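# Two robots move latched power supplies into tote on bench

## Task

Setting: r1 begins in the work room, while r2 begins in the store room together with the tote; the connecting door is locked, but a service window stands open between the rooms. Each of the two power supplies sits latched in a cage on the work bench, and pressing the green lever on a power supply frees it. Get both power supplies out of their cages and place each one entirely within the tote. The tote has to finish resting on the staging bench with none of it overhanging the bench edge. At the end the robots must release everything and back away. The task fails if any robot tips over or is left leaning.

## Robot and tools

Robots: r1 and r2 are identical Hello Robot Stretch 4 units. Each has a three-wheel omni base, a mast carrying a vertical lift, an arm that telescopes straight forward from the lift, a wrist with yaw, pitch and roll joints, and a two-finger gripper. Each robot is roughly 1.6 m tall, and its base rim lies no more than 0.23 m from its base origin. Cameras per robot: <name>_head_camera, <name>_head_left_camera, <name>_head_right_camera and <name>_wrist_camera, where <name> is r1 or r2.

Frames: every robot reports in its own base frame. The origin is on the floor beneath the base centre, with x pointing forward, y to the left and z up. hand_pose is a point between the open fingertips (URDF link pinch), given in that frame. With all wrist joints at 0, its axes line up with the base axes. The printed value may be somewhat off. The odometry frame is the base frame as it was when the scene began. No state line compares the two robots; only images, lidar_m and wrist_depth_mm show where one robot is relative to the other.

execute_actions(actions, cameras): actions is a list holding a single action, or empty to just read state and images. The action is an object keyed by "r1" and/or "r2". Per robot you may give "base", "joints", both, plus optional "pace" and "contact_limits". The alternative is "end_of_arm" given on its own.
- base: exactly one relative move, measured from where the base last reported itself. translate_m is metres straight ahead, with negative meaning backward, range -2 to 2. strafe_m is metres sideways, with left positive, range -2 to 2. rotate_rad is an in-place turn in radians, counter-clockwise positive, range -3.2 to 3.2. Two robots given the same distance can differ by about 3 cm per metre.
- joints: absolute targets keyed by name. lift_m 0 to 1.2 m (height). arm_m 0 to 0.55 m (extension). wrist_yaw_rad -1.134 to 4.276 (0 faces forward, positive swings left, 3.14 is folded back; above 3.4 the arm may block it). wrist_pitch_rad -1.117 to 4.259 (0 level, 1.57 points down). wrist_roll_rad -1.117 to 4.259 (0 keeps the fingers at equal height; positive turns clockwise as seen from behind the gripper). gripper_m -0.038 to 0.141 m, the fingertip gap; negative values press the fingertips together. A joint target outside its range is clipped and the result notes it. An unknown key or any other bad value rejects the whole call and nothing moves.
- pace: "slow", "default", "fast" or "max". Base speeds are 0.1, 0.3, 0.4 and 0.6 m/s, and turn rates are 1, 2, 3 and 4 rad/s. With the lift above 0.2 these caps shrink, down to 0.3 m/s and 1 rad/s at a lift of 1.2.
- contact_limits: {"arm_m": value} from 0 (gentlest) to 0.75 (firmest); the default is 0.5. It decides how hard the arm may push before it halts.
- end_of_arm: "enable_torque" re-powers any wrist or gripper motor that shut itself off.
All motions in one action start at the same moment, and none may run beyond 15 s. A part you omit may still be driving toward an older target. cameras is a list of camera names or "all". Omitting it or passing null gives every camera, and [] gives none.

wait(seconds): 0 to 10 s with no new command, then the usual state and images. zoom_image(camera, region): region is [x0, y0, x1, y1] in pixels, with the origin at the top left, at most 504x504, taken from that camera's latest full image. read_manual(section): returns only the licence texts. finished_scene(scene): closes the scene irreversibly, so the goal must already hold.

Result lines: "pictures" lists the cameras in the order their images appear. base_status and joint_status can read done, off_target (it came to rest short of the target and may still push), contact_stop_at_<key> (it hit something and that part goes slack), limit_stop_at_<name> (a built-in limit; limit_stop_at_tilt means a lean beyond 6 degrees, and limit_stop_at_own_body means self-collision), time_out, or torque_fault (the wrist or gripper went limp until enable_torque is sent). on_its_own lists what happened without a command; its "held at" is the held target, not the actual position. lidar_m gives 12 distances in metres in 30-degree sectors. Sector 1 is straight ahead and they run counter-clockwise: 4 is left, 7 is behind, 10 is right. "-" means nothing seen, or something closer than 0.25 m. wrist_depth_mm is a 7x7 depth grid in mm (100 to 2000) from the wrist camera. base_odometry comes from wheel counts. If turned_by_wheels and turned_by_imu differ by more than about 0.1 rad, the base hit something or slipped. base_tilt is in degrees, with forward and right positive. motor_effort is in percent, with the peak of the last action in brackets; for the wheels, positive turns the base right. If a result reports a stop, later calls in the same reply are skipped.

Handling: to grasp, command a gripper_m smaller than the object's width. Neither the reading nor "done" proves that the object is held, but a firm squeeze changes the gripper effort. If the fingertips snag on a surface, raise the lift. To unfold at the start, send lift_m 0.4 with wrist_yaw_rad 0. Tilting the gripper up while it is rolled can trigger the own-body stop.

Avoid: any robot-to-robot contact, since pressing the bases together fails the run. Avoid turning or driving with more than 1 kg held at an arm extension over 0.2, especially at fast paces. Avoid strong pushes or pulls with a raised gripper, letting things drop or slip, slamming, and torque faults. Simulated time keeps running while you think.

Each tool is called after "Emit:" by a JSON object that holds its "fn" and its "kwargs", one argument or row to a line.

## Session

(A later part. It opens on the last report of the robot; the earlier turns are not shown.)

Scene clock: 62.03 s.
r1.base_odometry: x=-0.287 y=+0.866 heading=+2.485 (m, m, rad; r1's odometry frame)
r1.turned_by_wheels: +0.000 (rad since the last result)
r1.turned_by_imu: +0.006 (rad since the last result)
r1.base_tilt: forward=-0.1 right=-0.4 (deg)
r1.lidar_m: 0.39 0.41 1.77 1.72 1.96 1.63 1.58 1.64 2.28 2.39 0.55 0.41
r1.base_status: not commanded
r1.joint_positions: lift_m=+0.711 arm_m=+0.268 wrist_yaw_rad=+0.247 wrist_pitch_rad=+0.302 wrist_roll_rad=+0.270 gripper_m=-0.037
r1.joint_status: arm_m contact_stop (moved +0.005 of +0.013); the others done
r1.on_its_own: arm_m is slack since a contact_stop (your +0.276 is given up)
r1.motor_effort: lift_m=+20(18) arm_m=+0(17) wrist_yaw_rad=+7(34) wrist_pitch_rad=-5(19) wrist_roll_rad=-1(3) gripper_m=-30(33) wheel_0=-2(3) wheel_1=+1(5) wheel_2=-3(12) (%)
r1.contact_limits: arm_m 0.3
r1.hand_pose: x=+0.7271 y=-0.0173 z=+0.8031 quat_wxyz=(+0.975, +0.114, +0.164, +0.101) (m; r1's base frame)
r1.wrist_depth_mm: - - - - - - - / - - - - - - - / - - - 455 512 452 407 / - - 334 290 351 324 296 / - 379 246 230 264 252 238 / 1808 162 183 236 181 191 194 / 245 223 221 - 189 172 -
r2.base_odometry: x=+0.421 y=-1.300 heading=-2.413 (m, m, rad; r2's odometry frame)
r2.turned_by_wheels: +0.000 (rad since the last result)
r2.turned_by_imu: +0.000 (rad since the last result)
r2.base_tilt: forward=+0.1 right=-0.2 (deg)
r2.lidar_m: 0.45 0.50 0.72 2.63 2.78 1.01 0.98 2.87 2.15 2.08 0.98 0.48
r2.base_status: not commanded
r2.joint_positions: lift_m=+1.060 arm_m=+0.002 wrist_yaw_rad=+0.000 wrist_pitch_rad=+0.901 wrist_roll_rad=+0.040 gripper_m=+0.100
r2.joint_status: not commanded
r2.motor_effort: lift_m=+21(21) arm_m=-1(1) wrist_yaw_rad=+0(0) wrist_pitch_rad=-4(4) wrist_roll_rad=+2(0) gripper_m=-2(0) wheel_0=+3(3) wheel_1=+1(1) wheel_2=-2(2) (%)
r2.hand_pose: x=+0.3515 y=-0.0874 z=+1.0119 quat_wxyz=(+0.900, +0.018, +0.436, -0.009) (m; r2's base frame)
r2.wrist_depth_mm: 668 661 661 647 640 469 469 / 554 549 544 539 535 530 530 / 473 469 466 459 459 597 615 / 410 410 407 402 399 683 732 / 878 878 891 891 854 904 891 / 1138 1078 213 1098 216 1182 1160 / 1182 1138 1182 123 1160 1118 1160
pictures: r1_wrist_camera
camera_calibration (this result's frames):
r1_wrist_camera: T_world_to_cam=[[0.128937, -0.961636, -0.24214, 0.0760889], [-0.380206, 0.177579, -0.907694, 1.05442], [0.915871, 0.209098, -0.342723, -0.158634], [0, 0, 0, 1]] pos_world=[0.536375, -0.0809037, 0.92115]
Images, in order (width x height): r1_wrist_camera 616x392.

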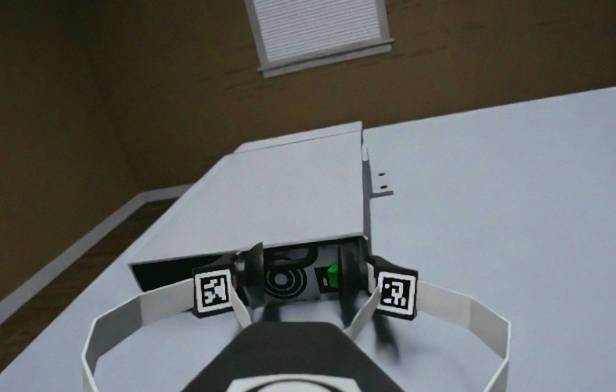

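Emit:
{"fn": "execute_actions", "kwargs": {
  "actions": [
    {"r1":{"base":{"strafe_m":-0.004},"joints":{"arm_m":0.273},"contact_limits":{"arm_m":0.3},"pace":"slow"}}
  ],
  "cameras": ["r1_wrist_camera"]
}}

Emit:
{"fn": "execute_actions", "kwargs": {
  "actions": [
    {"r1":{"joints":{"arm_m":0.263},"pace":"slow"}}
  ],
  "cameras": ["r1_wrist_camera"]
}}

Emit:
{"fn": "zoom_image", "kwargs": {
  "camera": "r1_wrist_camera",
  "region": [190, 210, 390, 330]
}}

Scene clock: 62.93 s.
r1.base_odometry: x=-0.285 y=+0.869 heading=+2.484 (m, m, rad; r1's odometry frame)
r1.turned_by_wheels: +0.000 (rad since the last result)
r1.turned_by_imu: +0.000 (rad since the last result)
r1.base_tilt: forward=-0.1 right=-0.4 (deg)
r1.lidar_m: 0.38 0.41 1.73 1.70 1.93 1.67 1.59 1.66 2.32 2.38 0.56 0.40
r1.base_status: done
r1.joint_positions: lift_m=+0.711 arm_m=+0.271 wrist_yaw_rad=+0.248 wrist_pitch_rad=+0.303 wrist_roll_rad=+0.270 gripper_m=-0.037
r1.joint_status: all done
r1.motor_effort: lift_m=+19(20) arm_m=+13(12) wrist_yaw_rad=+5(6) wrist_pitch_rad=-12(10) wrist_roll_rad=+1(1) gripper_m=-26(31) wheel_0=+3(0) wheel_1=+0(4) wheel_2=-4(6) (%)
r1.contact_limits: arm_m 0.3
r1.hand_pose: x=+0.7299 y=-0.0173 z=+0.8027 quat_wxyz=(+0.975, +0.113, +0.165, +0.101) (m; r1's base frame)
r1.wrist_depth_mm: - - - - - - - / - - - - - - - / - - - 449 504 452 399 / - - 334 291 349 320 296 / - 364 243 229 264 250 237 / 1756 165 201 235 180 193 193 / 242 227 220 - 187 173 -
r2.base_odometry: x=+0.421 y=-1.300 heading=-2.413 (m, m, rad; r2's odometry frame)
r2.turned_by_wheels: +0.000 (rad since the last result)
r2.turned_by_imu: +0.000 (rad since the last result)
r2.base_tilt: forward=+0.1 right=-0.3 (deg)
r2.lidar_m: 0.47 0.49 0.69 2.63 2.77 1.02 0.99 2.88 2.17 2.08 0.94 0.50
r2.base_status: not commanded
r2.joint_positions: lift_m=+1.060 arm_m=+0.002 wrist_yaw_rad=+0.000 wrist_pitch_rad=+0.901 wrist_roll_rad=+0.040 gripper_m=+0.100
r2.joint_status: not commanded
r2.motor_effort: lift_m=+22(21) arm_m=+0(0) wrist_yaw_rad=+0(0) wrist_pitch_rad=-4(4) wrist_roll_rad=+0(1) gripper_m=-2(0) wheel_0=+3(3) wheel_1=+1(1) wheel_2=-2(2) (%)
r2.hand_pose: x=+0.3515 y=-0.0874 z=+1.0119 quat_wxyz=(+0.900, +0.018, +0.436, -0.009) (m; r2's base frame)
r2.wrist_depth_mm: 668 661 661 654 640 466 469 / 549 549 544 539 535 525 535 / 473 469 466 466 462 597 621 / 413 407 407 402 399 676 741 / 878 878 878 891 854 904 904 / 1138 1078 214 1118 216 1160 1160 / 1182 1138 1160 123 1160 1138 1160
pictures: r1_wrist_camera
camera_calibration (this result's frames):
r1_wrist_camera: T_world_to_cam=[[0.128884, -0.961687, -0.241967, 0.0755811], [-0.38162, 0.177111, -0.907192, 1.05571], [0.915289, 0.209262, -0.344172, -0.159767], [0, 0, 0, 1]] pos_world=[0.539374, -0.08086, 0.921035]
Images, in order (width x height): r1_wrist_camera 616x392.

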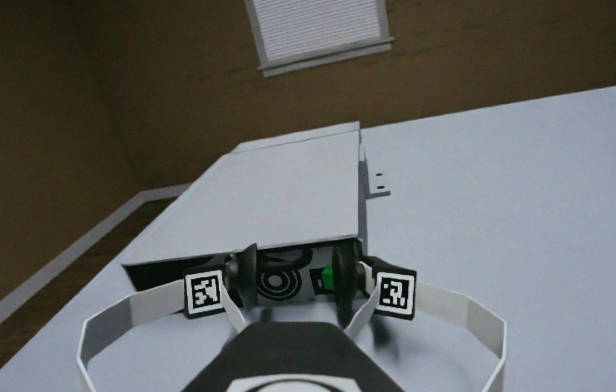

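Scene clock: 63.87 s.
r1.base_odometry: x=-0.285 y=+0.869 heading=+2.484 (m, m, rad; r1's odometry frame)
r1.turned_by_wheels: +0.000 (rad since the last result)
r1.turned_by_imu: +0.000 (rad since the last result)
r1.base_tilt: forward=-0.1 right=-0.4 (deg)
r1.lidar_m: 0.38 0.43 1.77 1.73 1.93 1.64 1.56 1.65 2.31 2.35 0.57 0.40
r1.base_status: not commanded
r1.joint_positions: lift_m=+0.711 arm_m=+0.264 wrist_yaw_rad=+0.249 wrist_pitch_rad=+0.301 wrist_roll_rad=+0.270 gripper_m=-0.037
r1.joint_status: all done
r1.motor_effort: lift_m=+19(20) arm_m=-6(12) wrist_yaw_rad=+1(5) wrist_pitch_rad=-4(9) wrist_roll_rad=+0(1) gripper_m=-25(30) wheel_0=+1(3) wheel_1=+1(2) wheel_2=-4(4) (%)
r1.hand_pose: x=+0.7235 y=-0.0168 z=+0.8032 quat_wxyz=(+0.975, +0.114, +0.164, +0.102) (m; r1's base frame)
r1.wrist_depth_mm: - - - - - - - / - - - - - - - / - - - 455 512 452 404 / - - 340 294 353 327 297 / - 382 247 231 270 252 238 / 1756 164 195 235 181 201 194 / 247 224 222 - 189 171 -
r2.base_odometry: x=+0.421 y=-1.300 heading=-2.413 (m, m, rad; r2's odometry frame)
r2.turned_by_wheels: +0.000 (rad since the last result)
r2.turned_by_imu: +0.000 (rad since the last result)
r2.base_tilt: forward=+0.1 right=-0.2 (deg)
r2.lidar_m: 0.46 0.49 0.69 2.64 2.76 1.05 0.98 2.90 2.16 2.08 0.96 0.49
r2.base_status: not commanded
r2.joint_positions: lift_m=+1.060 arm_m=+0.002 wrist_yaw_rad=+0.000 wrist_pitch_rad=+0.901 wrist_roll_rad=+0.040 gripper_m=+0.100
r2.joint_status: not commanded
r2.motor_effort: lift_m=+22(22) arm_m=-1(0) wrist_yaw_rad=+0(1) wrist_pitch_rad=-4(5) wrist_roll_rad=-1(3) gripper_m=-1(0) wheel_0=+3(3) wheel_1=+1(1) wheel_2=-1(2) (%)
r2.hand_pose: x=+0.3515 y=-0.0874 z=+1.0119 quat_wxyz=(+0.900, +0.018, +0.436, -0.009) (m; r2's base frame)
r2.wrist_depth_mm: 661 654 654 647 640 469 469 / 554 554 544 544 539 525 530 / 473 469 469 462 459 597 615 / 410 410 404 404 399 676 741 / 866 878 891 891 866 904 904 / 1118 1078 213 1098 216 1182 1160 / 1182 1138 1138 123 1138 1118 1138
pictures: r1_wrist_camera
camera_calibration (this result's frames):
r1_wrist_camera: T_world_to_cam=[[0.13067, -0.961329, -0.242427, 0.0760631], [-0.380249, 0.177228, -0.907745, 1.05313], [0.915607, 0.210798, -0.342386, -0.155501], [0, 0, 0, 1]] pos_world=[0.532892, -0.0807436, 0.921174]
Images, in order (width x height): r1_wrist_camera 616x392.

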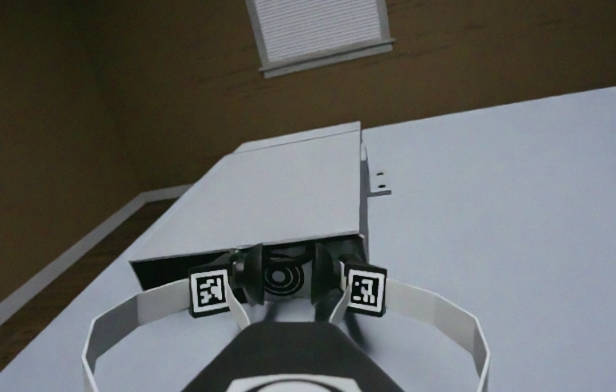

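Region (190, 210, 390, 330) of r1_wrist_camera's 616x392 image, scaled by 2.520; it fills the top 302 rows of this view, and the rest is white.

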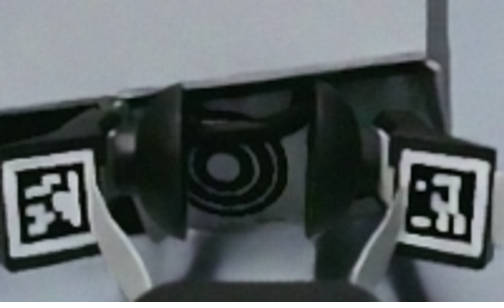

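Emit:
{"fn": "execute_actions", "kwargs": {
  "actions": [
    {"r1":{"joints":{"gripper_m":0.03,"arm_m":0.25}}}
  ],
  "cameras": []
}}

Emit:
{"fn": "execute_actions", "kwargs": {
  "actions": [
    {"r1":{"joints":{"arm_m":0.215,"lift_m":0.712}}}
  ],
  "cameras": []
}}

Emit:
{"fn": "execute_actions", "kwargs": {
  "actions": [
    {"r1":{"base":{"strafe_m":0.04},"joints":{"wrist_yaw_rad":0.1,"wrist_roll_rad":0.37,"gripper_m":0.07,"lift_m":0.714}}}
  ],
  "cameras": []
}}

Emit:
{"fn": "execute_actions", "kwargs": {
  "actions": [
    {"r1":{"joints":{"arm_m":0.253},"contact_limits":{"arm_m":0.2}}}
  ],
  "cameras": ["r1_wrist_camera"]
}}

Scene clock: 66.47 s.
r1.base_odometry: x=-0.285 y=+0.869 heading=+2.484 (m, m, rad; r1's odometry frame)
r1.turned_by_wheels: +0.000 (rad since the last result)
r1.turned_by_imu: +0.000 (rad since the last result)
r1.base_tilt: forward=-0.1 right=-0.4 (deg)
r1.lidar_m: 0.38 0.41 1.76 1.74 1.94 1.67 1.58 1.66 2.30 2.35 0.57 0.39
r1.base_status: not commanded
r1.joint_positions: lift_m=+0.711 arm_m=+0.251 wrist_yaw_rad=+0.246 wrist_pitch_rad=+0.303 wrist_roll_rad=+0.270 gripper_m=+0.030
r1.joint_status: all done
r1.motor_effort: lift_m=+19(19) arm_m=-5(8) wrist_yaw_rad=+9(23) wrist_pitch_rad=-10(15) wrist_roll_rad=-3(1) gripper_m=+0(26) wheel_0=-2(4) wheel_1=+0(1) wheel_2=-5(8) (%)
r1.hand_pose: x=+0.7101 y=-0.0176 z=+0.8028 quat_wxyz=(+0.975, +0.114, +0.165, +0.100) (m; r1's base frame)
r1.wrist_depth_mm: - - - - - - - / - - - - - - - / - - - 449 508 449 402 / - - 336 289 349 322 296 / - 353 265 232 267 251 238 / 1756 282 188 190 179 204 192 / 243 220 220 - 182 172 -
r2.base_odometry: x=+0.421 y=-1.300 heading=-2.413 (m, m, rad; r2's odometry frame)
r2.turned_by_wheels: +0.000 (rad since the last result)
r2.turned_by_imu: +0.001 (rad since the last result)
r2.base_tilt: forward=+0.2 right=-0.2 (deg)
r2.lidar_m: 0.45 0.51 0.73 2.62 2.77 1.01 0.98 2.90 2.17 2.08 0.96 0.49
r2.base_status: not commanded
r2.joint_positions: lift_m=+1.060 arm_m=+0.002 wrist_yaw_rad=+0.000 wrist_pitch_rad=+0.901 wrist_roll_rad=+0.040 gripper_m=+0.100
r2.joint_status: not commanded
r2.motor_effort: lift_m=+21(21) arm_m=+0(0) wrist_yaw_rad=+0(0) wrist_pitch_rad=-5(4) wrist_roll_rad=+0(2) gripper_m=+0(2) wheel_0=+3(3) wheel_1=+1(1) wheel_2=-2(1) (%)
r2.hand_pose: x=+0.3515 y=-0.0874 z=+1.0119 quat_wxyz=(+0.900, +0.018, +0.436, -0.009) (m; r2's base frame)
r2.wrist_depth_mm: 661 661 647 654 647 466 469 / 554 549 544 544 535 530 530 / 469 466 462 462 455 597 615 / 413 407 404 402 399 676 732 / 878 878 878 891 866 891 904 / 1138 1098 213 1098 216 1182 1160 / 1182 1138 1160 123 1138 1138 1138
pictures: none
No camera images: the call's "cameras" was empty. Leave "cameras" out to get every camera's image.

Scene clock: 67.33 s.
r1.base_odometry: x=-0.285 y=+0.869 heading=+2.484 (m, m, rad; r1's odometry frame)
r1.turned_by_wheels: +0.000 (rad since the last result)
r1.turned_by_imu: +0.001 (rad since the last result)
r1.base_tilt: forward=+0.0 right=-0.4 (deg)
r1.lidar_m: 0.34 0.41 1.78 1.72 1.98 1.65 1.58 1.67 2.33 2.38 0.55 0.40
r1.base_status: not commanded
r1.joint_positions: lift_m=+0.712 arm_m=+0.217 wrist_yaw_rad=+0.250 wrist_pitch_rad=+0.302 wrist_roll_rad=+0.270 gripper_m=+0.030
r1.joint_status: all done
r1.motor_effort: lift_m=+22(21) arm_m=-9(11) wrist_yaw_rad=-1(9) wrist_pitch_rad=-8(14) wrist_roll_rad=-1(1) gripper_m=-3(3) wheel_0=-1(2) wheel_1=+0(0) wheel_2=+0(5) (%)
r1.hand_pose: x=+0.6759 y=-0.0166 z=+0.8041 quat_wxyz=(+0.974, +0.113, +0.165, +0.102) (m; r1's base frame)
r1.wrist_depth_mm: - - - - - - - / - - - - - - - / - - - 455 508 452 407 / - - 340 293 353 322 296 / - 394 322 283 268 253 240 / 1756 285 192 216 189 206 195 / 247 223 223 - 186 172 -
r2.base_odometry: x=+0.421 y=-1.300 heading=-2.413 (m, m, rad; r2's odometry frame)
r2.turned_by_wheels: +0.000 (rad since the last result)
r2.turned_by_imu: +0.000 (rad since the last result)
r2.base_tilt: forward=+0.1 right=-0.2 (deg)
r2.lidar_m: 0.45 0.51 0.73 2.64 2.78 1.03 0.98 2.89 2.15 2.07 0.95 0.46
r2.base_status: not commanded
r2.joint_positions: lift_m=+1.060 arm_m=+0.002 wrist_yaw_rad=+0.000 wrist_pitch_rad=+0.901 wrist_roll_rad=+0.040 gripper_m=+0.100
r2.joint_status: not commanded
r2.motor_effort: lift_m=+21(22) arm_m=-1(0) wrist_yaw_rad=+0(0) wrist_pitch_rad=-4(5) wrist_roll_rad=-1(1) gripper_m=-1(1) wheel_0=+3(3) wheel_1=+1(1) wheel_2=-1(1) (%)
r2.hand_pose: x=+0.3515 y=-0.0874 z=+1.0119 quat_wxyz=(+0.900, +0.018, +0.436, -0.009) (m; r2's base frame)
r2.wrist_depth_mm: 668 661 654 647 634 466 466 / 549 549 544 539 539 530 535 / 469 469 462 459 459 597 615 / 413 413 407 404 399 676 732 / 878 878 891 891 866 891 904 / 1118 1078 214 1098 216 1160 1182 / 1182 1160 1182 123 1160 1118 1138
pictures: none
No camera images: the call's "cameras" was empty. Leave "cameras" out to get every camera's image.

Scene clock: 68.53 s.
r1.base_odometry: x=-0.309 y=+0.837 heading=+2.484 (m, m, rad; r1's odometry frame)
r1.turned_by_wheels: +0.000 (rad since the last result)
r1.turned_by_imu: +0.000 (rad since the last result)
r1.base_tilt: forward=-0.1 right=-0.3 (deg)
r1.lidar_m: 0.38 0.41 1.72 1.68 1.92 1.66 1.58 1.64 2.32 2.40 0.58 0.42
r1.base_status: done
r1.joint_positions: lift_m=+0.714 arm_m=+0.217 wrist_yaw_rad=+0.100 wrist_pitch_rad=+0.302 wrist_roll_rad=+0.370 gripper_m=+0.070
r1.joint_status: all done
r1.motor_effort: lift_m=+23(22) arm_m=-9(9) wrist_yaw_rad=-2(5) wrist_pitch_rad=-7(8) wrist_roll_rad=+1(3) gripper_m=-3(3) wheel_0=+1(6) wheel_1=-2(8) wheel_2=-1(2) (%)
r1.hand_pose: x=+0.6702 y=-0.0594 z=+0.8061 quat_wxyz=(+0.972, +0.174, +0.157, +0.021) (m; r1's base frame)
r1.wrist_depth_mm: - - - - - - - / - - - - - 609 500 / - - - 517 492 397 345 / - - 364 298 345 297 267 / - 452 290 293 251 237 218 / - 303 250 238 201 197 184 / 289 245 235 - 186 166 -
r2.base_odometry: x=+0.421 y=-1.300 heading=-2.413 (m, m, rad; r2's odometry frame)
r2.turned_by_wheels: +0.000 (rad since the last result)
r2.turned_by_imu: +0.000 (rad since the last result)
r2.base_tilt: forward=+0.2 right=-0.2 (deg)
r2.lidar_m: 0.46 0.50 0.70 2.62 2.80 1.03 1.00 2.91 2.11 2.09 0.94 0.45
r2.base_status: not commanded
r2.joint_positions: lift_m=+1.060 arm_m=+0.002 wrist_yaw_rad=+0.000 wrist_pitch_rad=+0.901 wrist_roll_rad=+0.040 gripper_m=+0.100
r2.joint_status: not commanded
r2.motor_effort: lift_m=+21(22) arm_m=-1(0) wrist_yaw_rad=+1(0) wrist_pitch_rad=-5(5) wrist_roll_rad=-1(1) gripper_m=-1(1) wheel_0=+3(3) wheel_1=+1(1) wheel_2=-2(2) (%)
r2.hand_pose: x=+0.3515 y=-0.0874 z=+1.0119 quat_wxyz=(+0.900, +0.018, +0.436, -0.009) (m; r2's base frame)
r2.wrist_depth_mm: 668 661 654 647 640 466 469 / 554 549 544 539 535 530 535 / 469 469 462 462 459 597 615 / 410 407 404 404 402 683 741 / 866 891 891 891 866 904 904 / 1138 1098 213 1098 216 1160 1160 / 1182 1138 1160 123 1160 1138 1118
pictures: none
No camera images: the call's "cameras" was empty. Leave "cameras" out to get every camera's image.

Scene clock: 69.43 s.
r1.base_odometry: x=-0.309 y=+0.837 heading=+2.484 (m, m, rad; r1's odometry frame)
r1.turned_by_wheels: +0.000 (rad since the last result)
r1.turned_by_imu: +0.000 (rad since the last result)
r1.base_tilt: forward=+0.0 right=-0.3 (deg)
r1.lidar_m: 0.38 0.43 1.71 1.65 1.92 1.66 1.57 1.69 2.29 2.40 0.54 0.41
r1.base_status: not commanded
r1.joint_positions: lift_m=+0.714 arm_m=+0.251 wrist_yaw_rad=+0.100 wrist_pitch_rad=+0.302 wrist_roll_rad=+0.370 gripper_m=+0.070
r1.joint_status: all done
r1.motor_effort: lift_m=+22(23) arm_m=+9(10) wrist_yaw_rad=-2(3) wrist_pitch_rad=-7(7) wrist_roll_rad=+0(1) gripper_m=-3(1) wheel_0=+1(1) wheel_1=-2(2) wheel_2=-1(1) (%)
r1.contact_limits: arm_m 0.2
r1.hand_pose: x=+0.7051 y=-0.0595 z=+0.8061 quat_wxyz=(+0.972, +0.174, +0.157, +0.021) (m; r1's base frame)
r1.wrist_depth_mm: - - - - - - - / - - - - - 609 500 / - - - 517 488 399 345 / - - 362 298 347 298 265 / - 452 257 258 252 236 217 / - 294 250 237 201 197 184 / 290 245 235 - 185 166 -
r2.base_odometry: x=+0.421 y=-1.300 heading=-2.413 (m, m, rad; r2's odometry frame)
r2.turned_by_wheels: +0.000 (rad since the last result)
r2.turned_by_imu: +0.000 (rad since the last result)
r2.base_tilt: forward=+0.1 right=-0.2 (deg)
r2.lidar_m: 0.46 0.48 0.72 2.63 2.78 1.04 0.99 2.90 2.14 2.10 0.95 0.48
r2.base_status: not commanded
r2.joint_positions: lift_m=+1.060 arm_m=+0.002 wrist_yaw_rad=+0.000 wrist_pitch_rad=+0.901 wrist_roll_rad=+0.040 gripper_m=+0.100
r2.joint_status: not commanded
r2.motor_effort: lift_m=+21(21) arm_m=+0(0) wrist_yaw_rad=+1(0) wrist_pitch_rad=-4(5) wrist_roll_rad=-1(1) gripper_m=-1(1) wheel_0=+3(3) wheel_1=+1(1) wheel_2=-1(2) (%)
r2.hand_pose: x=+0.3515 y=-0.0874 z=+1.0119 quat_wxyz=(+0.900, +0.018, +0.436, -0.009) (m; r2's base frame)
r2.wrist_depth_mm: 668 661 654 647 647 466 469 / 554 544 544 539 535 530 535 / 469 469 462 462 459 597 615 / 413 410 404 402 399 683 732 / 878 866 891 891 866 904 917 / 1138 1078 213 1098 216 1160 1160 / 1205 1160 1160 123 1160 1118 1138
pictures: r1_wrist_camera
camera_calibration (this result's frames):
r1_wrist_camera: T_world_to_cam=[[-0.0448262, -0.942012, -0.332572, 0.235715], [-0.350807, 0.326549, -0.877668, 1.02018], [0.935374, 0.077326, -0.345102, -0.148376], [0, 0, 0, 1]] pos_world=[0.507239, -0.099619, 0.922566]
Images, in order (width x height): r1_wrist_camera 616x392.

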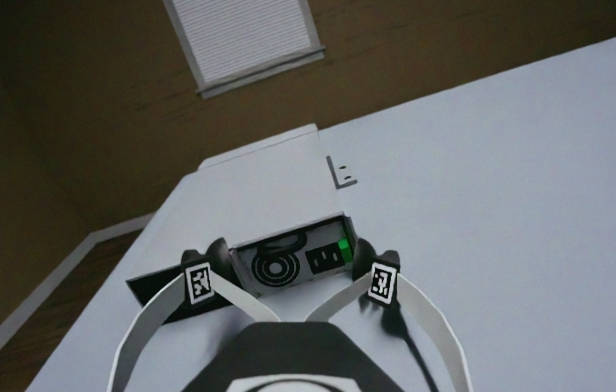

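Emit:
{"fn": "execute_actions", "kwargs": {
  "actions": [
    {"r1":{"joints":{"gripper_m":0.05,"lift_m":0.713}}}
  ],
  "cameras": ["r1_wrist_camera"]
}}

Emit:
{"fn": "execute_actions", "kwargs": {
  "actions": [
    {"r1":{"joints":{"gripper_m":0.02,"arm_m":0.263},"contact_limits":{"arm_m":0.25}}}
  ],
  "cameras": ["r1_wrist_camera"]
}}

Emit:
{"fn": "execute_actions", "kwargs": {
  "actions": [
    {"r1":{"joints":{"gripper_m":0.0,"lift_m":0.71,"arm_m":0.268},"contact_limits":{"arm_m":0.25}}}
  ],
  "cameras": []
}}

Emit:
{"fn": "execute_actions", "kwargs": {
  "actions": [
    {"r1":{"joints":{"gripper_m":-0.025,"lift_m":0.707,"arm_m":0.275},"contact_limits":{"arm_m":0.3}}}
  ],
  "cameras": ["r1_wrist_camera"]
}}

Emit:
{"fn": "zoom_image", "kwargs": {
  "camera": "r1_wrist_camera",
  "region": [190, 210, 390, 330]
}}

Scene clock: 70.57 s.
r1.base_odometry: x=-0.309 y=+0.837 heading=+2.484 (m, m, rad; r1's odometry frame)
r1.turned_by_wheels: +0.000 (rad since the last result)
r1.turned_by_imu: +0.000 (rad since the last result)
r1.base_tilt: forward=-0.1 right=-0.4 (deg)
r1.lidar_m: 0.38 0.41 1.72 1.68 1.96 1.65 1.58 1.65 2.30 2.40 0.56 0.41
r1.base_status: not commanded
r1.joint_positions: lift_m=+0.713 arm_m=+0.251 wrist_yaw_rad=+0.097 wrist_pitch_rad=+0.303 wrist_roll_rad=+0.370 gripper_m=+0.050
r1.joint_status: all done
r1.motor_effort: lift_m=+17(21) arm_m=+9(9) wrist_yaw_rad=+6(6) wrist_pitch_rad=-9(8) wrist_roll_rad=+1(1) gripper_m=-4(2) wheel_0=+1(1) wheel_1=-2(2) wheel_2=-2(2) (%)
r1.hand_pose: x=+0.7049 y=-0.0603 z=+0.8055 quat_wxyz=(+0.972, +0.174, +0.157, +0.020) (m; r1's base frame)
r1.wrist_depth_mm: - - - - - - - / - - - - - 603 496 / - - - 508 488 392 345 / - - 355 300 345 294 264 / - 427 260 256 257 236 216 / - 293 244 234 198 195 183 / 281 242 233 - 185 165 -
r2.base_odometry: x=+0.421 y=-1.300 heading=-2.413 (m, m, rad; r2's odometry frame)
r2.turned_by_wheels: +0.000 (rad since the last result)
r2.turned_by_imu: +0.000 (rad since the last result)
r2.base_tilt: forward=+0.1 right=-0.2 (deg)
r2.lidar_m: 0.43 0.48 0.71 2.64 2.78 1.03 0.98 2.90 2.17 2.09 0.93 0.49
r2.base_status: not commanded
r2.joint_positions: lift_m=+1.060 arm_m=+0.002 wrist_yaw_rad=+0.000 wrist_pitch_rad=+0.901 wrist_roll_rad=+0.040 gripper_m=+0.100
r2.joint_status: not commanded
r2.motor_effort: lift_m=+22(21) arm_m=+0(1) wrist_yaw_rad=+0(0) wrist_pitch_rad=-4(5) wrist_roll_rad=-1(0) gripper_m=+0(1) wheel_0=+3(3) wheel_1=+1(1) wheel_2=-2(1) (%)
r2.hand_pose: x=+0.3515 y=-0.0874 z=+1.0119 quat_wxyz=(+0.900, +0.018, +0.436, -0.009) (m; r2's base frame)
r2.wrist_depth_mm: 661 668 654 654 634 469 469 / 554 549 544 539 535 530 530 / 469 469 462 462 459 597 621 / 413 407 404 402 399 683 741 / 866 878 878 904 866 904 904 / 1138 1098 213 1118 216 1182 1182 / 1160 1160 1160 122 1160 1138 1138
pictures: r1_wrist_camera
camera_calibration (this result's frames):
r1_wrist_camera: T_world_to_cam=[[-0.0475987, -0.941885, -0.332548, 0.236686], [-0.35027, 0.327523, -0.877519, 1.01935], [0.935439, 0.0747126, -0.345503, -0.148233], [0, 0, 0, 1]] pos_world=[0.506976, -0.0998554, 0.921993]
Images, in order (width x height): r1_wrist_camera 616x392.

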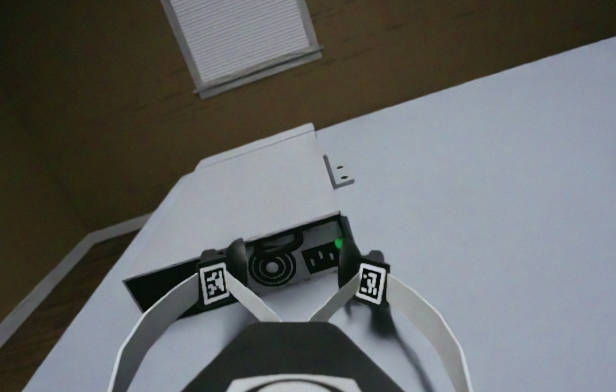

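Scene clock: 71.63 s.
r1.base_odometry: x=-0.309 y=+0.837 heading=+2.484 (m, m, rad; r1's odometry frame)
r1.turned_by_wheels: +0.000 (rad since the last result)
r1.turned_by_imu: +0.000 (rad since the last result)
r1.base_tilt: forward=-0.1 right=-0.4 (deg)
r1.lidar_m: 0.38 0.42 1.74 1.64 1.94 1.65 1.58 1.66 2.32 2.43 0.55 0.41
r1.base_status: not commanded
r1.joint_positions: lift_m=+0.713 arm_m=+0.261 wrist_yaw_rad=+0.100 wrist_pitch_rad=+0.306 wrist_roll_rad=+0.370 gripper_m=+0.020
r1.joint_status: all done
r1.motor_effort: lift_m=+18(18) arm_m=+8(11) wrist_yaw_rad=-2(12) wrist_pitch_rad=-16(20) wrist_roll_rad=+0(0) gripper_m=-13(15) wheel_0=+0(1) wheel_1=-1(2) wheel_2=-3(5) (%)
r1.contact_limits: arm_m 0.25
r1.hand_pose: x=+0.7148 y=-0.0595 z=+0.8046 quat_wxyz=(+0.972, +0.174, +0.158, +0.021) (m; r1's base frame)
r1.wrist_depth_mm: - - - - - - - / - - - - - 580 477 / - - - 496 473 389 334 / - - 351 289 338 291 263 / - 402 253 245 257 234 214 / - 283 191 230 188 192 182 / 279 236 232 - 182 163 -
r2.base_odometry: x=+0.421 y=-1.300 heading=-2.413 (m, m, rad; r2's odometry frame)
r2.turned_by_wheels: +0.000 (rad since the last result)
r2.turned_by_imu: +0.000 (rad since the last result)
r2.base_tilt: forward=+0.1 right=-0.2 (deg)
r2.lidar_m: 0.46 0.50 0.73 2.65 2.81 1.04 0.98 2.89 2.15 2.07 0.97 0.48
r2.base_status: not commanded
r2.joint_positions: lift_m=+1.060 arm_m=+0.002 wrist_yaw_rad=+0.000 wrist_pitch_rad=+0.901 wrist_roll_rad=+0.040 gripper_m=+0.100
r2.joint_status: not commanded
r2.motor_effort: lift_m=+21(22) arm_m=+0(0) wrist_yaw_rad=+0(0) wrist_pitch_rad=-4(5) wrist_roll_rad=+0(1) gripper_m=-2(1) wheel_0=+3(3) wheel_1=+1(1) wheel_2=-1(1) (%)
r2.hand_pose: x=+0.3515 y=-0.0874 z=+1.0119 quat_wxyz=(+0.900, +0.018, +0.436, -0.009) (m; r2's base frame)
r2.wrist_depth_mm: 668 661 654 647 640 469 466 / 549 544 549 539 535 530 535 / 469 469 466 462 459 597 615 / 410 407 404 404 402 676 732 / 866 878 878 891 866 904 904 / 1118 1078 213 1098 216 1160 1182 / 1160 1138 1182 123 1160 1138 1138
pictures: r1_wrist_camera
camera_calibration (this result's frames):
r1_wrist_camera: T_world_to_cam=[[-0.046019, -0.942081, -0.332212, 0.236162], [-0.353639, 0.326391, -0.876589, 1.02344], [0.934249, 0.0771433, -0.348177, -0.154732], [0, 0, 0, 1]] pos_world=[0.517354, -0.0996214, 0.921716]
Images, in order (width x height): r1_wrist_camera 616x392.

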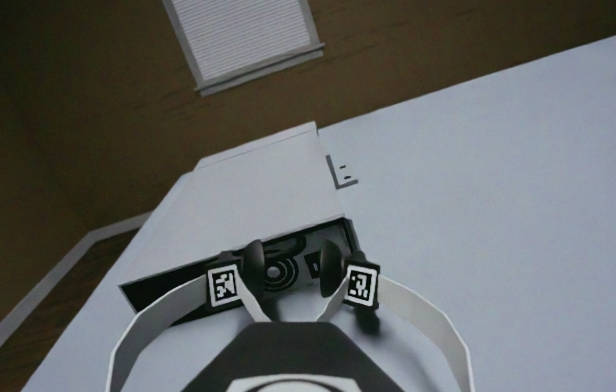

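Scene clock: 72.57 s.
r1.base_odometry: x=-0.309 y=+0.837 heading=+2.484 (m, m, rad; r1's odometry frame)
r1.turned_by_wheels: +0.000 (rad since the last result)
r1.turned_by_imu: +0.000 (rad since the last result)
r1.base_tilt: forward=-0.1 right=-0.4 (deg)
r1.lidar_m: 0.39 0.40 1.74 1.67 1.93 1.64 1.58 1.65 2.28 2.42 0.59 0.41
r1.base_status: not commanded
r1.joint_positions: lift_m=+0.710 arm_m=+0.267 wrist_yaw_rad=+0.101 wrist_pitch_rad=+0.304 wrist_roll_rad=+0.370 gripper_m=+0.001
r1.joint_status: all done
r1.motor_effort: lift_m=+17(17) arm_m=+8(13) wrist_yaw_rad=-5(8) wrist_pitch_rad=-12(16) wrist_roll_rad=+0(1) gripper_m=-26(25) wheel_0=+1(1) wheel_1=+0(1) wheel_2=-2(5) (%)
r1.contact_limits: arm_m 0.25
r1.hand_pose: x=+0.7202 y=-0.0591 z=+0.8021 quat_wxyz=(+0.972, +0.174, +0.158, +0.021) (m; r1's base frame)
r1.wrist_depth_mm: - - - - - - - / - - - - - 585 473 / - - - 477 473 384 332 / - - 343 287 334 289 260 / - 394 242 238 253 229 211 / - 255 186 231 190 186 180 / 270 234 228 - 182 161 -
r2.base_odometry: x=+0.421 y=-1.300 heading=-2.413 (m, m, rad; r2's odometry frame)
r2.turned_by_wheels: +0.000 (rad since the last result)
r2.turned_by_imu: +0.000 (rad since the last result)
r2.base_tilt: forward=+0.1 right=-0.2 (deg)
r2.lidar_m: 0.44 0.50 0.71 2.62 2.78 1.02 1.00 2.88 2.14 2.10 0.95 0.47
r2.base_status: not commanded
r2.joint_positions: lift_m=+1.060 arm_m=+0.002 wrist_yaw_rad=+0.000 wrist_pitch_rad=+0.901 wrist_roll_rad=+0.040 gripper_m=+0.100
r2.joint_status: not commanded
r2.motor_effort: lift_m=+22(22) arm_m=+0(0) wrist_yaw_rad=+0(0) wrist_pitch_rad=-4(4) wrist_roll_rad=+0(0) gripper_m=-1(0) wheel_0=+3(3) wheel_1=+1(1) wheel_2=-1(1) (%)
r2.hand_pose: x=+0.3515 y=-0.0874 z=+1.0119 quat_wxyz=(+0.900, +0.018, +0.436, -0.009) (m; r2's base frame)
r2.wrist_depth_mm: 668 661 654 654 640 466 466 / 549 549 544 539 539 530 525 / 469 469 466 459 462 591 615 / 413 410 407 404 402 676 732 / 866 878 878 891 854 904 904 / 1118 1098 213 1098 216 1182 1160 / 1182 1160 1160 123 1138 1118 1160
pictures: none
No camera images: the call's "cameras" was empty. Leave "cameras" out to get every camera's image.

Scene clock: 73.47 s.
r1.base_odometry: x=-0.309 y=+0.837 heading=+2.484 (m, m, rad; r1's odometry frame)
r1.turned_by_wheels: +0.000 (rad since the last result)
r1.turned_by_imu: +0.000 (rad since the last result)
r1.base_tilt: forward=+0.0 right=-0.3 (deg)
r1.lidar_m: 0.38 0.38 1.73 1.67 1.95 1.65 1.56 1.66 2.30 2.41 0.56 0.38
r1.base_status: not commanded
r1.joint_positions: lift_m=+0.707 arm_m=+0.273 wrist_yaw_rad=+0.100 wrist_pitch_rad=+0.304 wrist_roll_rad=+0.369 gripper_m=-0.024
r1.joint_status: all done
r1.motor_effort: lift_m=+17(17) arm_m=+10(16) wrist_yaw_rad=-2(11) wrist_pitch_rad=-12(15) wrist_roll_rad=+0(1) gripper_m=-30(28) wheel_0=+3(3) wheel_1=+2(2) wheel_2=-4(8) (%)
r1.contact_limits: arm_m 0.3
r1.hand_pose: x=+0.7267 y=-0.0595 z=+0.7992 quat_wxyz=(+0.972, +0.174, +0.158, +0.021) (m; r1's base frame)
r1.wrist_depth_mm: - - - - - - - / - - - - - 574 469 / - - - 473 466 379 329 / - - 336 279 329 282 256 / - 375 237 231 246 225 207 / - 167 202 229 183 180 177 / 273 236 224 - 178 160 -
r2.base_odometry: x=+0.421 y=-1.300 heading=-2.413 (m, m, rad; r2's odometry frame)
r2.turned_by_wheels: +0.000 (rad since the last result)
r2.turned_by_imu: +0.000 (rad since the last result)
r2.base_tilt: forward=+0.1 right=-0.2 (deg)
r2.lidar_m: 0.46 0.53 0.73 2.63 2.78 1.04 0.99 2.88 2.13 2.10 0.97 0.50
r2.base_status: not commanded
r2.joint_positions: lift_m=+1.060 arm_m=+0.002 wrist_yaw_rad=+0.000 wrist_pitch_rad=+0.901 wrist_roll_rad=+0.040 gripper_m=+0.100
r2.joint_status: not commanded
r2.motor_effort: lift_m=+22(21) arm_m=+0(1) wrist_yaw_rad=+0(0) wrist_pitch_rad=-4(5) wrist_roll_rad=-1(0) gripper_m=-2(0) wheel_0=+3(3) wheel_1=+1(1) wheel_2=-2(2) (%)
r2.hand_pose: x=+0.3515 y=-0.0874 z=+1.0119 quat_wxyz=(+0.900, +0.018, +0.436, -0.009) (m; r2's base frame)
r2.wrist_depth_mm: 661 661 661 654 647 466 466 / 549 554 544 544 535 530 530 / 469 469 466 462 455 597 615 / 413 410 407 402 402 676 732 / 866 878 878 878 854 904 904 / 1138 1060 213 1098 216 1160 1182 / 1182 1138 1182 123 1160 1138 1138
pictures: r1_wrist_camera
camera_calibration (this result's frames):
r1_wrist_camera: T_world_to_cam=[[-0.0453037, -0.942138, -0.33215, 0.234366], [-0.352293, 0.326197, -0.877203, 1.02235], [0.934792, 0.0772737, -0.346687, -0.169264], [0, 0, 0, 1]] pos_world=[0.52901, -0.0996015, 0.915968]
Images, in order (width x height): r1_wrist_camera 616x392.

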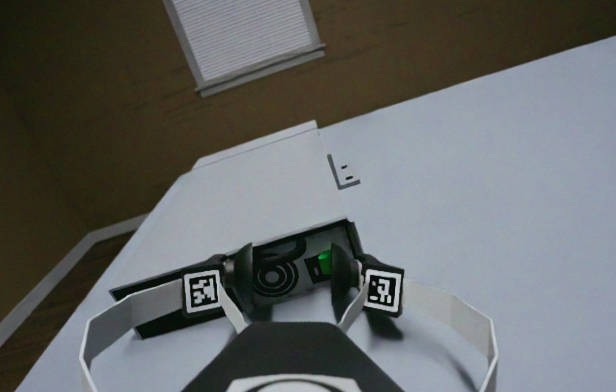

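Region (190, 210, 390, 330) of r1_wrist_camera's 616x392 image, scaled by 2.520; it fills the top 302 rows of this view, and the rest is white.

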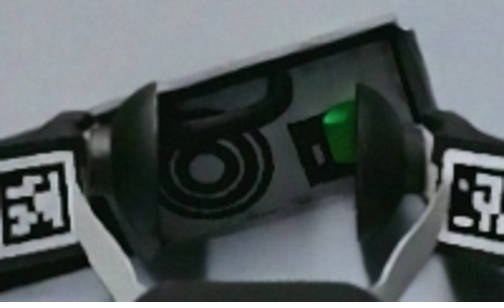

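Emit:
{"fn": "execute_actions", "kwargs": {
  "actions": [
    {"r1":{"joints":{"arm_m":0.262,"gripper_m":-0.035,"lift_m":0.705},"pace":"slow"}}
  ],
  "cameras": ["r1_wrist_camera"]
}}

Scene clock: 74.67 s.
r1.base_odometry: x=-0.309 y=+0.837 heading=+2.484 (m, m, rad; r1's odometry frame)
r1.turned_by_wheels: +0.000 (rad since the last result)
r1.turned_by_imu: +0.000 (rad since the last result)
r1.base_tilt: forward=-0.1 right=-0.3 (deg)
r1.lidar_m: 0.39 0.42 1.73 1.68 1.93 1.63 1.59 1.66 2.30 2.40 0.57 0.41
r1.base_status: not commanded
r1.joint_positions: lift_m=+0.705 arm_m=+0.263 wrist_yaw_rad=+0.100 wrist_pitch_rad=+0.305 wrist_roll_rad=+0.370 gripper_m=-0.034
r1.joint_status: all done
r1.motor_effort: lift_m=+19(19) arm_m=-9(11) wrist_yaw_rad=+0(24) wrist_pitch_rad=-16(22) wrist_roll_rad=+1(1) gripper_m=-18(33) wheel_0=+1(5) wheel_1=+0(2) wheel_2=-2(4) (%)
r1.hand_pose: x=+0.7169 y=-0.0596 z=+0.7966 quat_wxyz=(+0.972, +0.174, +0.158, +0.020) (m; r1's base frame)
r1.wrist_depth_mm: - - - - - - - / - - - - - 554 455 / - - - 452 449 366 322 / - - 325 270 320 276 251 / - 320 245 227 248 220 202 / - 272 181 198 174 182 173 / 260 224 218 - 173 153 -
r2.base_odometry: x=+0.421 y=-1.300 heading=-2.413 (m, m, rad; r2's odometry frame)
r2.turned_by_wheels: +0.000 (rad since the last result)
r2.turned_by_imu: +0.000 (rad since the last result)
r2.base_tilt: forward=+0.1 right=-0.2 (deg)
r2.lidar_m: 0.45 0.49 0.71 2.63 2.79 1.02 0.97 2.88 2.13 2.08 0.95 0.49
r2.base_status: not commanded
r2.joint_positions: lift_m=+1.060 arm_m=+0.002 wrist_yaw_rad=+0.000 wrist_pitch_rad=+0.901 wrist_roll_rad=+0.040 gripper_m=+0.100
r2.joint_status: not commanded
r2.motor_effort: lift_m=+21(22) arm_m=+0(0) wrist_yaw_rad=+0(0) wrist_pitch_rad=-5(5) wrist_roll_rad=-2(1) gripper_m=-1(2) wheel_0=+3(3) wheel_1=+1(1) wheel_2=-2(2) (%)
r2.hand_pose: x=+0.3515 y=-0.0874 z=+1.0119 quat_wxyz=(+0.900, +0.018, +0.436, -0.009) (m; r2's base frame)
r2.wrist_depth_mm: 661 661 654 647 640 466 469 / 554 549 539 544 535 530 530 / 473 469 466 462 459 591 615 / 410 410 404 404 399 676 732 / 866 878 891 904 866 904 917 / 1118 1078 214 1098 216 1160 1160 / 1182 1160 1160 123 1138 1118 1138
pictures: r1_wrist_camera
camera_calibration (this result's frames):
r1_wrist_camera: T_world_to_cam=[[-0.0463306, -0.941916, -0.332638, 0.234097], [-0.353374, 0.326918, -0.8765, 1.01691], [0.934334, 0.076937, -0.347995, -0.159612], [0, 0, 0, 1]] pos_world=[0.519326, -0.0996666, 0.913646]
Images, in order (width x height): r1_wrist_camera 616x392.

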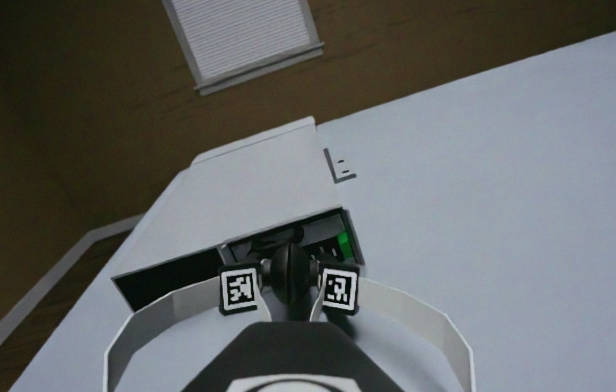

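Emit:
{"fn": "execute_actions", "kwargs": {
  "actions": [
    {"r1":{"joints":{"arm_m":0.225,"gripper_m":0.02}}}
  ],
  "cameras": []
}}

Emit:
{"fn": "execute_actions", "kwargs": {
  "actions": [
    {"r1":{"base":{"strafe_m":0.02},"joints":{"wrist_yaw_rad":0.02,"wrist_roll_rad":0.03,"gripper_m":0.07,"lift_m":0.711}}}
  ],
  "cameras": []
}}

Emit:
{"fn": "execute_actions", "kwargs": {
  "actions": [
    {"r1":{"joints":{"arm_m":0.258},"contact_limits":{"arm_m":0.2}}}
  ],
  "cameras": ["r1_wrist_camera"]
}}

Emit:
{"fn": "zoom_image", "kwargs": {
  "camera": "r1_wrist_camera",
  "region": [190, 200, 390, 320]
}}

Scene clock: 76.30 s.
r1.base_odometry: x=-0.309 y=+0.837 heading=+2.484 (m, m, rad; r1's odometry frame)
r1.turned_by_wheels: +0.000 (rad since the last result)
r1.turned_by_imu: +0.000 (rad since the last result)
r1.base_tilt: forward=-0.1 right=-0.3 (deg)
r1.lidar_m: 0.38 0.43 1.72 1.68 1.92 1.64 1.58 1.65 2.30 2.42 0.55 0.41
r1.base_status: not commanded
r1.joint_positions: lift_m=+0.705 arm_m=+0.227 wrist_yaw_rad=+0.100 wrist_pitch_rad=+0.302 wrist_roll_rad=+0.370 gripper_m=+0.020
r1.joint_status: all done
r1.motor_effort: lift_m=+18(19) arm_m=-9(10) wrist_yaw_rad=-2(0) wrist_pitch_rad=-7(16) wrist_roll_rad=-1(0) gripper_m=-4(18) wheel_0=+1(1) wheel_1=+0(1) wheel_2=-2(2) (%)
r1.hand_pose: x=+0.6802 y=-0.0595 z=+0.7974 quat_wxyz=(+0.972, +0.174, +0.157, +0.021) (m; r1's base frame)
r1.wrist_depth_mm: - - - - - - - / - - - - - 569 462 / - - - 473 455 375 324 / - - 332 276 329 281 254 / - 373 289 279 252 224 206 / - 297 187 204 190 186 176 / 264 228 221 - 174 157 -
r2.base_odometry: x=+0.421 y=-1.300 heading=-2.413 (m, m, rad; r2's odometry frame)
r2.turned_by_wheels: +0.000 (rad since the last result)
r2.turned_by_imu: +0.000 (rad since the last result)
r2.base_tilt: forward=+0.1 right=-0.2 (deg)
r2.lidar_m: 0.45 0.51 0.72 2.62 2.77 1.02 0.99 2.89 2.15 2.09 0.96 0.48
r2.base_status: not commanded
r2.joint_positions: lift_m=+1.060 arm_m=+0.002 wrist_yaw_rad=+0.000 wrist_pitch_rad=+0.901 wrist_roll_rad=+0.040 gripper_m=+0.100
r2.joint_status: not commanded
r2.motor_effort: lift_m=+21(22) arm_m=-1(0) wrist_yaw_rad=+0(0) wrist_pitch_rad=-4(4) wrist_roll_rad=-1(0) gripper_m=-2(1) wheel_0=+3(3) wheel_1=+1(1) wheel_2=-2(2) (%)
r2.hand_pose: x=+0.3515 y=-0.0874 z=+1.0119 quat_wxyz=(+0.900, +0.018, +0.436, -0.009) (m; r2's base frame)
r2.wrist_depth_mm: 661 668 661 647 640 466 466 / 554 549 544 544 539 530 535 / 469 469 466 466 455 591 615 / 413 410 404 404 402 683 732 / 866 891 878 878 854 904 904 / 1138 1078 213 1098 216 1182 1160 / 1182 1160 1160 123 1160 1118 1160
pictures: none
No camera images: the call's "cameras" was empty. Leave "cameras" out to get every camera's image.

Scene clock: 77.60 s.
r1.base_odometry: x=-0.321 y=+0.821 heading=+2.484 (m, m, rad; r1's odometry frame)
r1.turned_by_wheels: +0.000 (rad since the last result)
r1.turned_by_imu: +0.000 (rad since the last result)
r1.base_tilt: forward=-0.1 right=-0.4 (deg)
r1.lidar_m: 0.37 0.40 1.70 1.65 1.88 1.62 1.59 1.69 2.32 2.45 0.57 0.38
r1.base_status: done
r1.joint_positions: lift_m=+0.711 arm_m=+0.227 wrist_yaw_rad=+0.020 wrist_pitch_rad=+0.302 wrist_roll_rad=+0.030 gripper_m=+0.070
r1.joint_status: all done
r1.motor_effort: lift_m=+23(22) arm_m=-9(9) wrist_yaw_rad=-3(3) wrist_pitch_rad=-8(7) wrist_roll_rad=-3(5) gripper_m=-2(5) wheel_0=+0(9) wheel_1=-1(5) wheel_2=-1(0) (%)
r1.hand_pose: x=+0.6746 y=-0.0818 z=+0.8031 quat_wxyz=(+0.988, +0.013, +0.151, +0.008) (m; r1's base frame)
r1.wrist_depth_mm: - - - - - - - / - - - - - - - / - - 480 609 676 - - / - 392 322 301 430 430 430 / 312 300 282 287 294 312 309 / 236 227 220 232 202 240 241 / 196 195 204 - 205 196 199
r2.base_odometry: x=+0.421 y=-1.300 heading=-2.413 (m, m, rad; r2's odometry frame)
r2.turned_by_wheels: +0.000 (rad since the last result)
r2.turned_by_imu: +0.000 (rad since the last result)
r2.base_tilt: forward=+0.1 right=-0.2 (deg)
r2.lidar_m: 0.44 0.49 0.70 2.63 2.76 1.04 0.98 2.89 2.16 2.09 0.96 0.49
r2.base_status: not commanded
r2.joint_positions: lift_m=+1.060 arm_m=+0.002 wrist_yaw_rad=+0.000 wrist_pitch_rad=+0.901 wrist_roll_rad=+0.040 gripper_m=+0.100
r2.joint_status: not commanded
r2.motor_effort: lift_m=+21(21) arm_m=-1(0) wrist_yaw_rad=+1(0) wrist_pitch_rad=-5(4) wrist_roll_rad=+0(2) gripper_m=-2(1) wheel_0=+3(3) wheel_1=+1(1) wheel_2=-1(2) (%)
r2.hand_pose: x=+0.3515 y=-0.0874 z=+1.0119 quat_wxyz=(+0.900, +0.018, +0.436, -0.009) (m; r2's base frame)
r2.wrist_depth_mm: 661 661 661 647 640 469 469 / 549 544 544 539 539 525 530 / 469 466 466 462 459 597 615 / 413 407 404 404 402 683 741 / 866 878 891 891 866 904 904 / 1118 1078 213 1098 216 1160 1160 / 1182 1138 1182 123 1160 1138 1160
pictures: none
No camera images: the call's "cameras" was empty. Leave "cameras" out to get every camera's image.

Scene clock: 78.47 s.
r1.base_odometry: x=-0.321 y=+0.821 heading=+2.484 (m, m, rad; r1's odometry frame)
r1.turned_by_wheels: +0.000 (rad since the last result)
r1.turned_by_imu: +0.000 (rad since the last result)
r1.base_tilt: forward=-0.1 right=-0.4 (deg)
r1.lidar_m: 0.40 0.41 1.71 1.66 1.90 1.64 1.58 1.67 2.29 2.43 0.59 0.43
r1.base_status: not commanded
r1.joint_positions: lift_m=+0.711 arm_m=+0.256 wrist_yaw_rad=+0.020 wrist_pitch_rad=+0.302 wrist_roll_rad=+0.030 gripper_m=+0.070
r1.joint_status: all done
r1.motor_effort: lift_m=+23(23) arm_m=+9(11) wrist_yaw_rad=+0(3) wrist_pitch_rad=-7(9) wrist_roll_rad=-1(2) gripper_m=-1(4) wheel_0=-1(0) wheel_1=-1(1) wheel_2=-1(1) (%)
r1.contact_limits: arm_m 0.2
r1.hand_pose: x=+0.7044 y=-0.0819 z=+0.8031 quat_wxyz=(+0.988, +0.013, +0.151, +0.008) (m; r1's base frame)
r1.wrist_depth_mm: - - - - - - - / - - - - - - - / - - 480 609 - - - / - 389 298 301 427 430 433 / 312 289 256 259 291 312 309 / 236 228 220 231 203 241 240 / 195 195 204 - 206 196 199
r2.base_odometry: x=+0.421 y=-1.300 heading=-2.413 (m, m, rad; r2's odometry frame)
r2.turned_by_wheels: +0.000 (rad since the last result)
r2.turned_by_imu: +0.000 (rad since the last result)
r2.base_tilt: forward=+0.1 right=-0.2 (deg)
r2.lidar_m: 0.46 0.49 0.69 2.61 2.78 1.02 0.98 2.87 2.14 2.09 0.97 0.48
r2.base_status: not commanded
r2.joint_positions: lift_m=+1.060 arm_m=+0.002 wrist_yaw_rad=+0.000 wrist_pitch_rad=+0.901 wrist_roll_rad=+0.040 gripper_m=+0.100
r2.joint_status: not commanded
r2.motor_effort: lift_m=+22(21) arm_m=+0(1) wrist_yaw_rad=+0(0) wrist_pitch_rad=-5(4) wrist_roll_rad=+0(3) gripper_m=-2(2) wheel_0=+3(3) wheel_1=+1(1) wheel_2=-1(2) (%)
r2.hand_pose: x=+0.3515 y=-0.0874 z=+1.0119 quat_wxyz=(+0.900, +0.018, +0.436, -0.009) (m; r2's base frame)
r2.wrist_depth_mm: 668 661 654 654 640 466 466 / 554 544 544 544 535 530 530 / 473 469 466 462 459 597 621 / 413 410 404 404 399 676 732 / 891 878 878 891 854 917 904 / 1138 1078 213 1098 216 1160 1160 / 1160 1138 1160 123 1160 1118 1160
pictures: r1_wrist_camera
camera_calibration (this result's frames):
r1_wrist_camera: T_world_to_cam=[[-0.0201207, -0.999659, -0.0166174, -0.0622903], [-0.336884, 0.0224276, -0.941279, 1.04096], [0.941331, -0.0133411, -0.33722, -0.165015], [0, 0, 0, 1]] pos_world=[0.504764, -0.0878169, 0.923156]
Images, in order (width x height): r1_wrist_camera 616x392.

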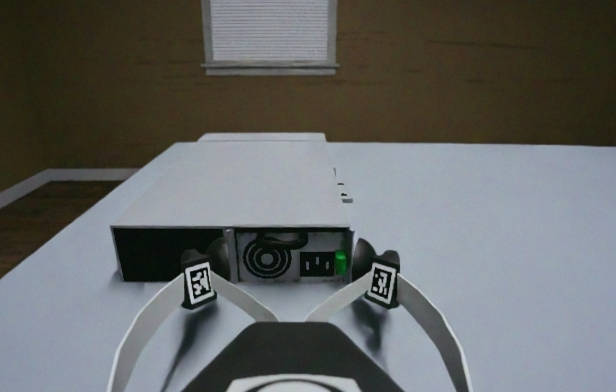

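Region (190, 200, 390, 320) of r1_wrist_camera's 616x392 image, scaled by 2.520; it fills the top 302 rows of this view, and the rest is white.

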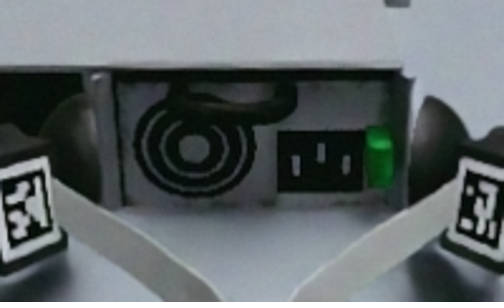

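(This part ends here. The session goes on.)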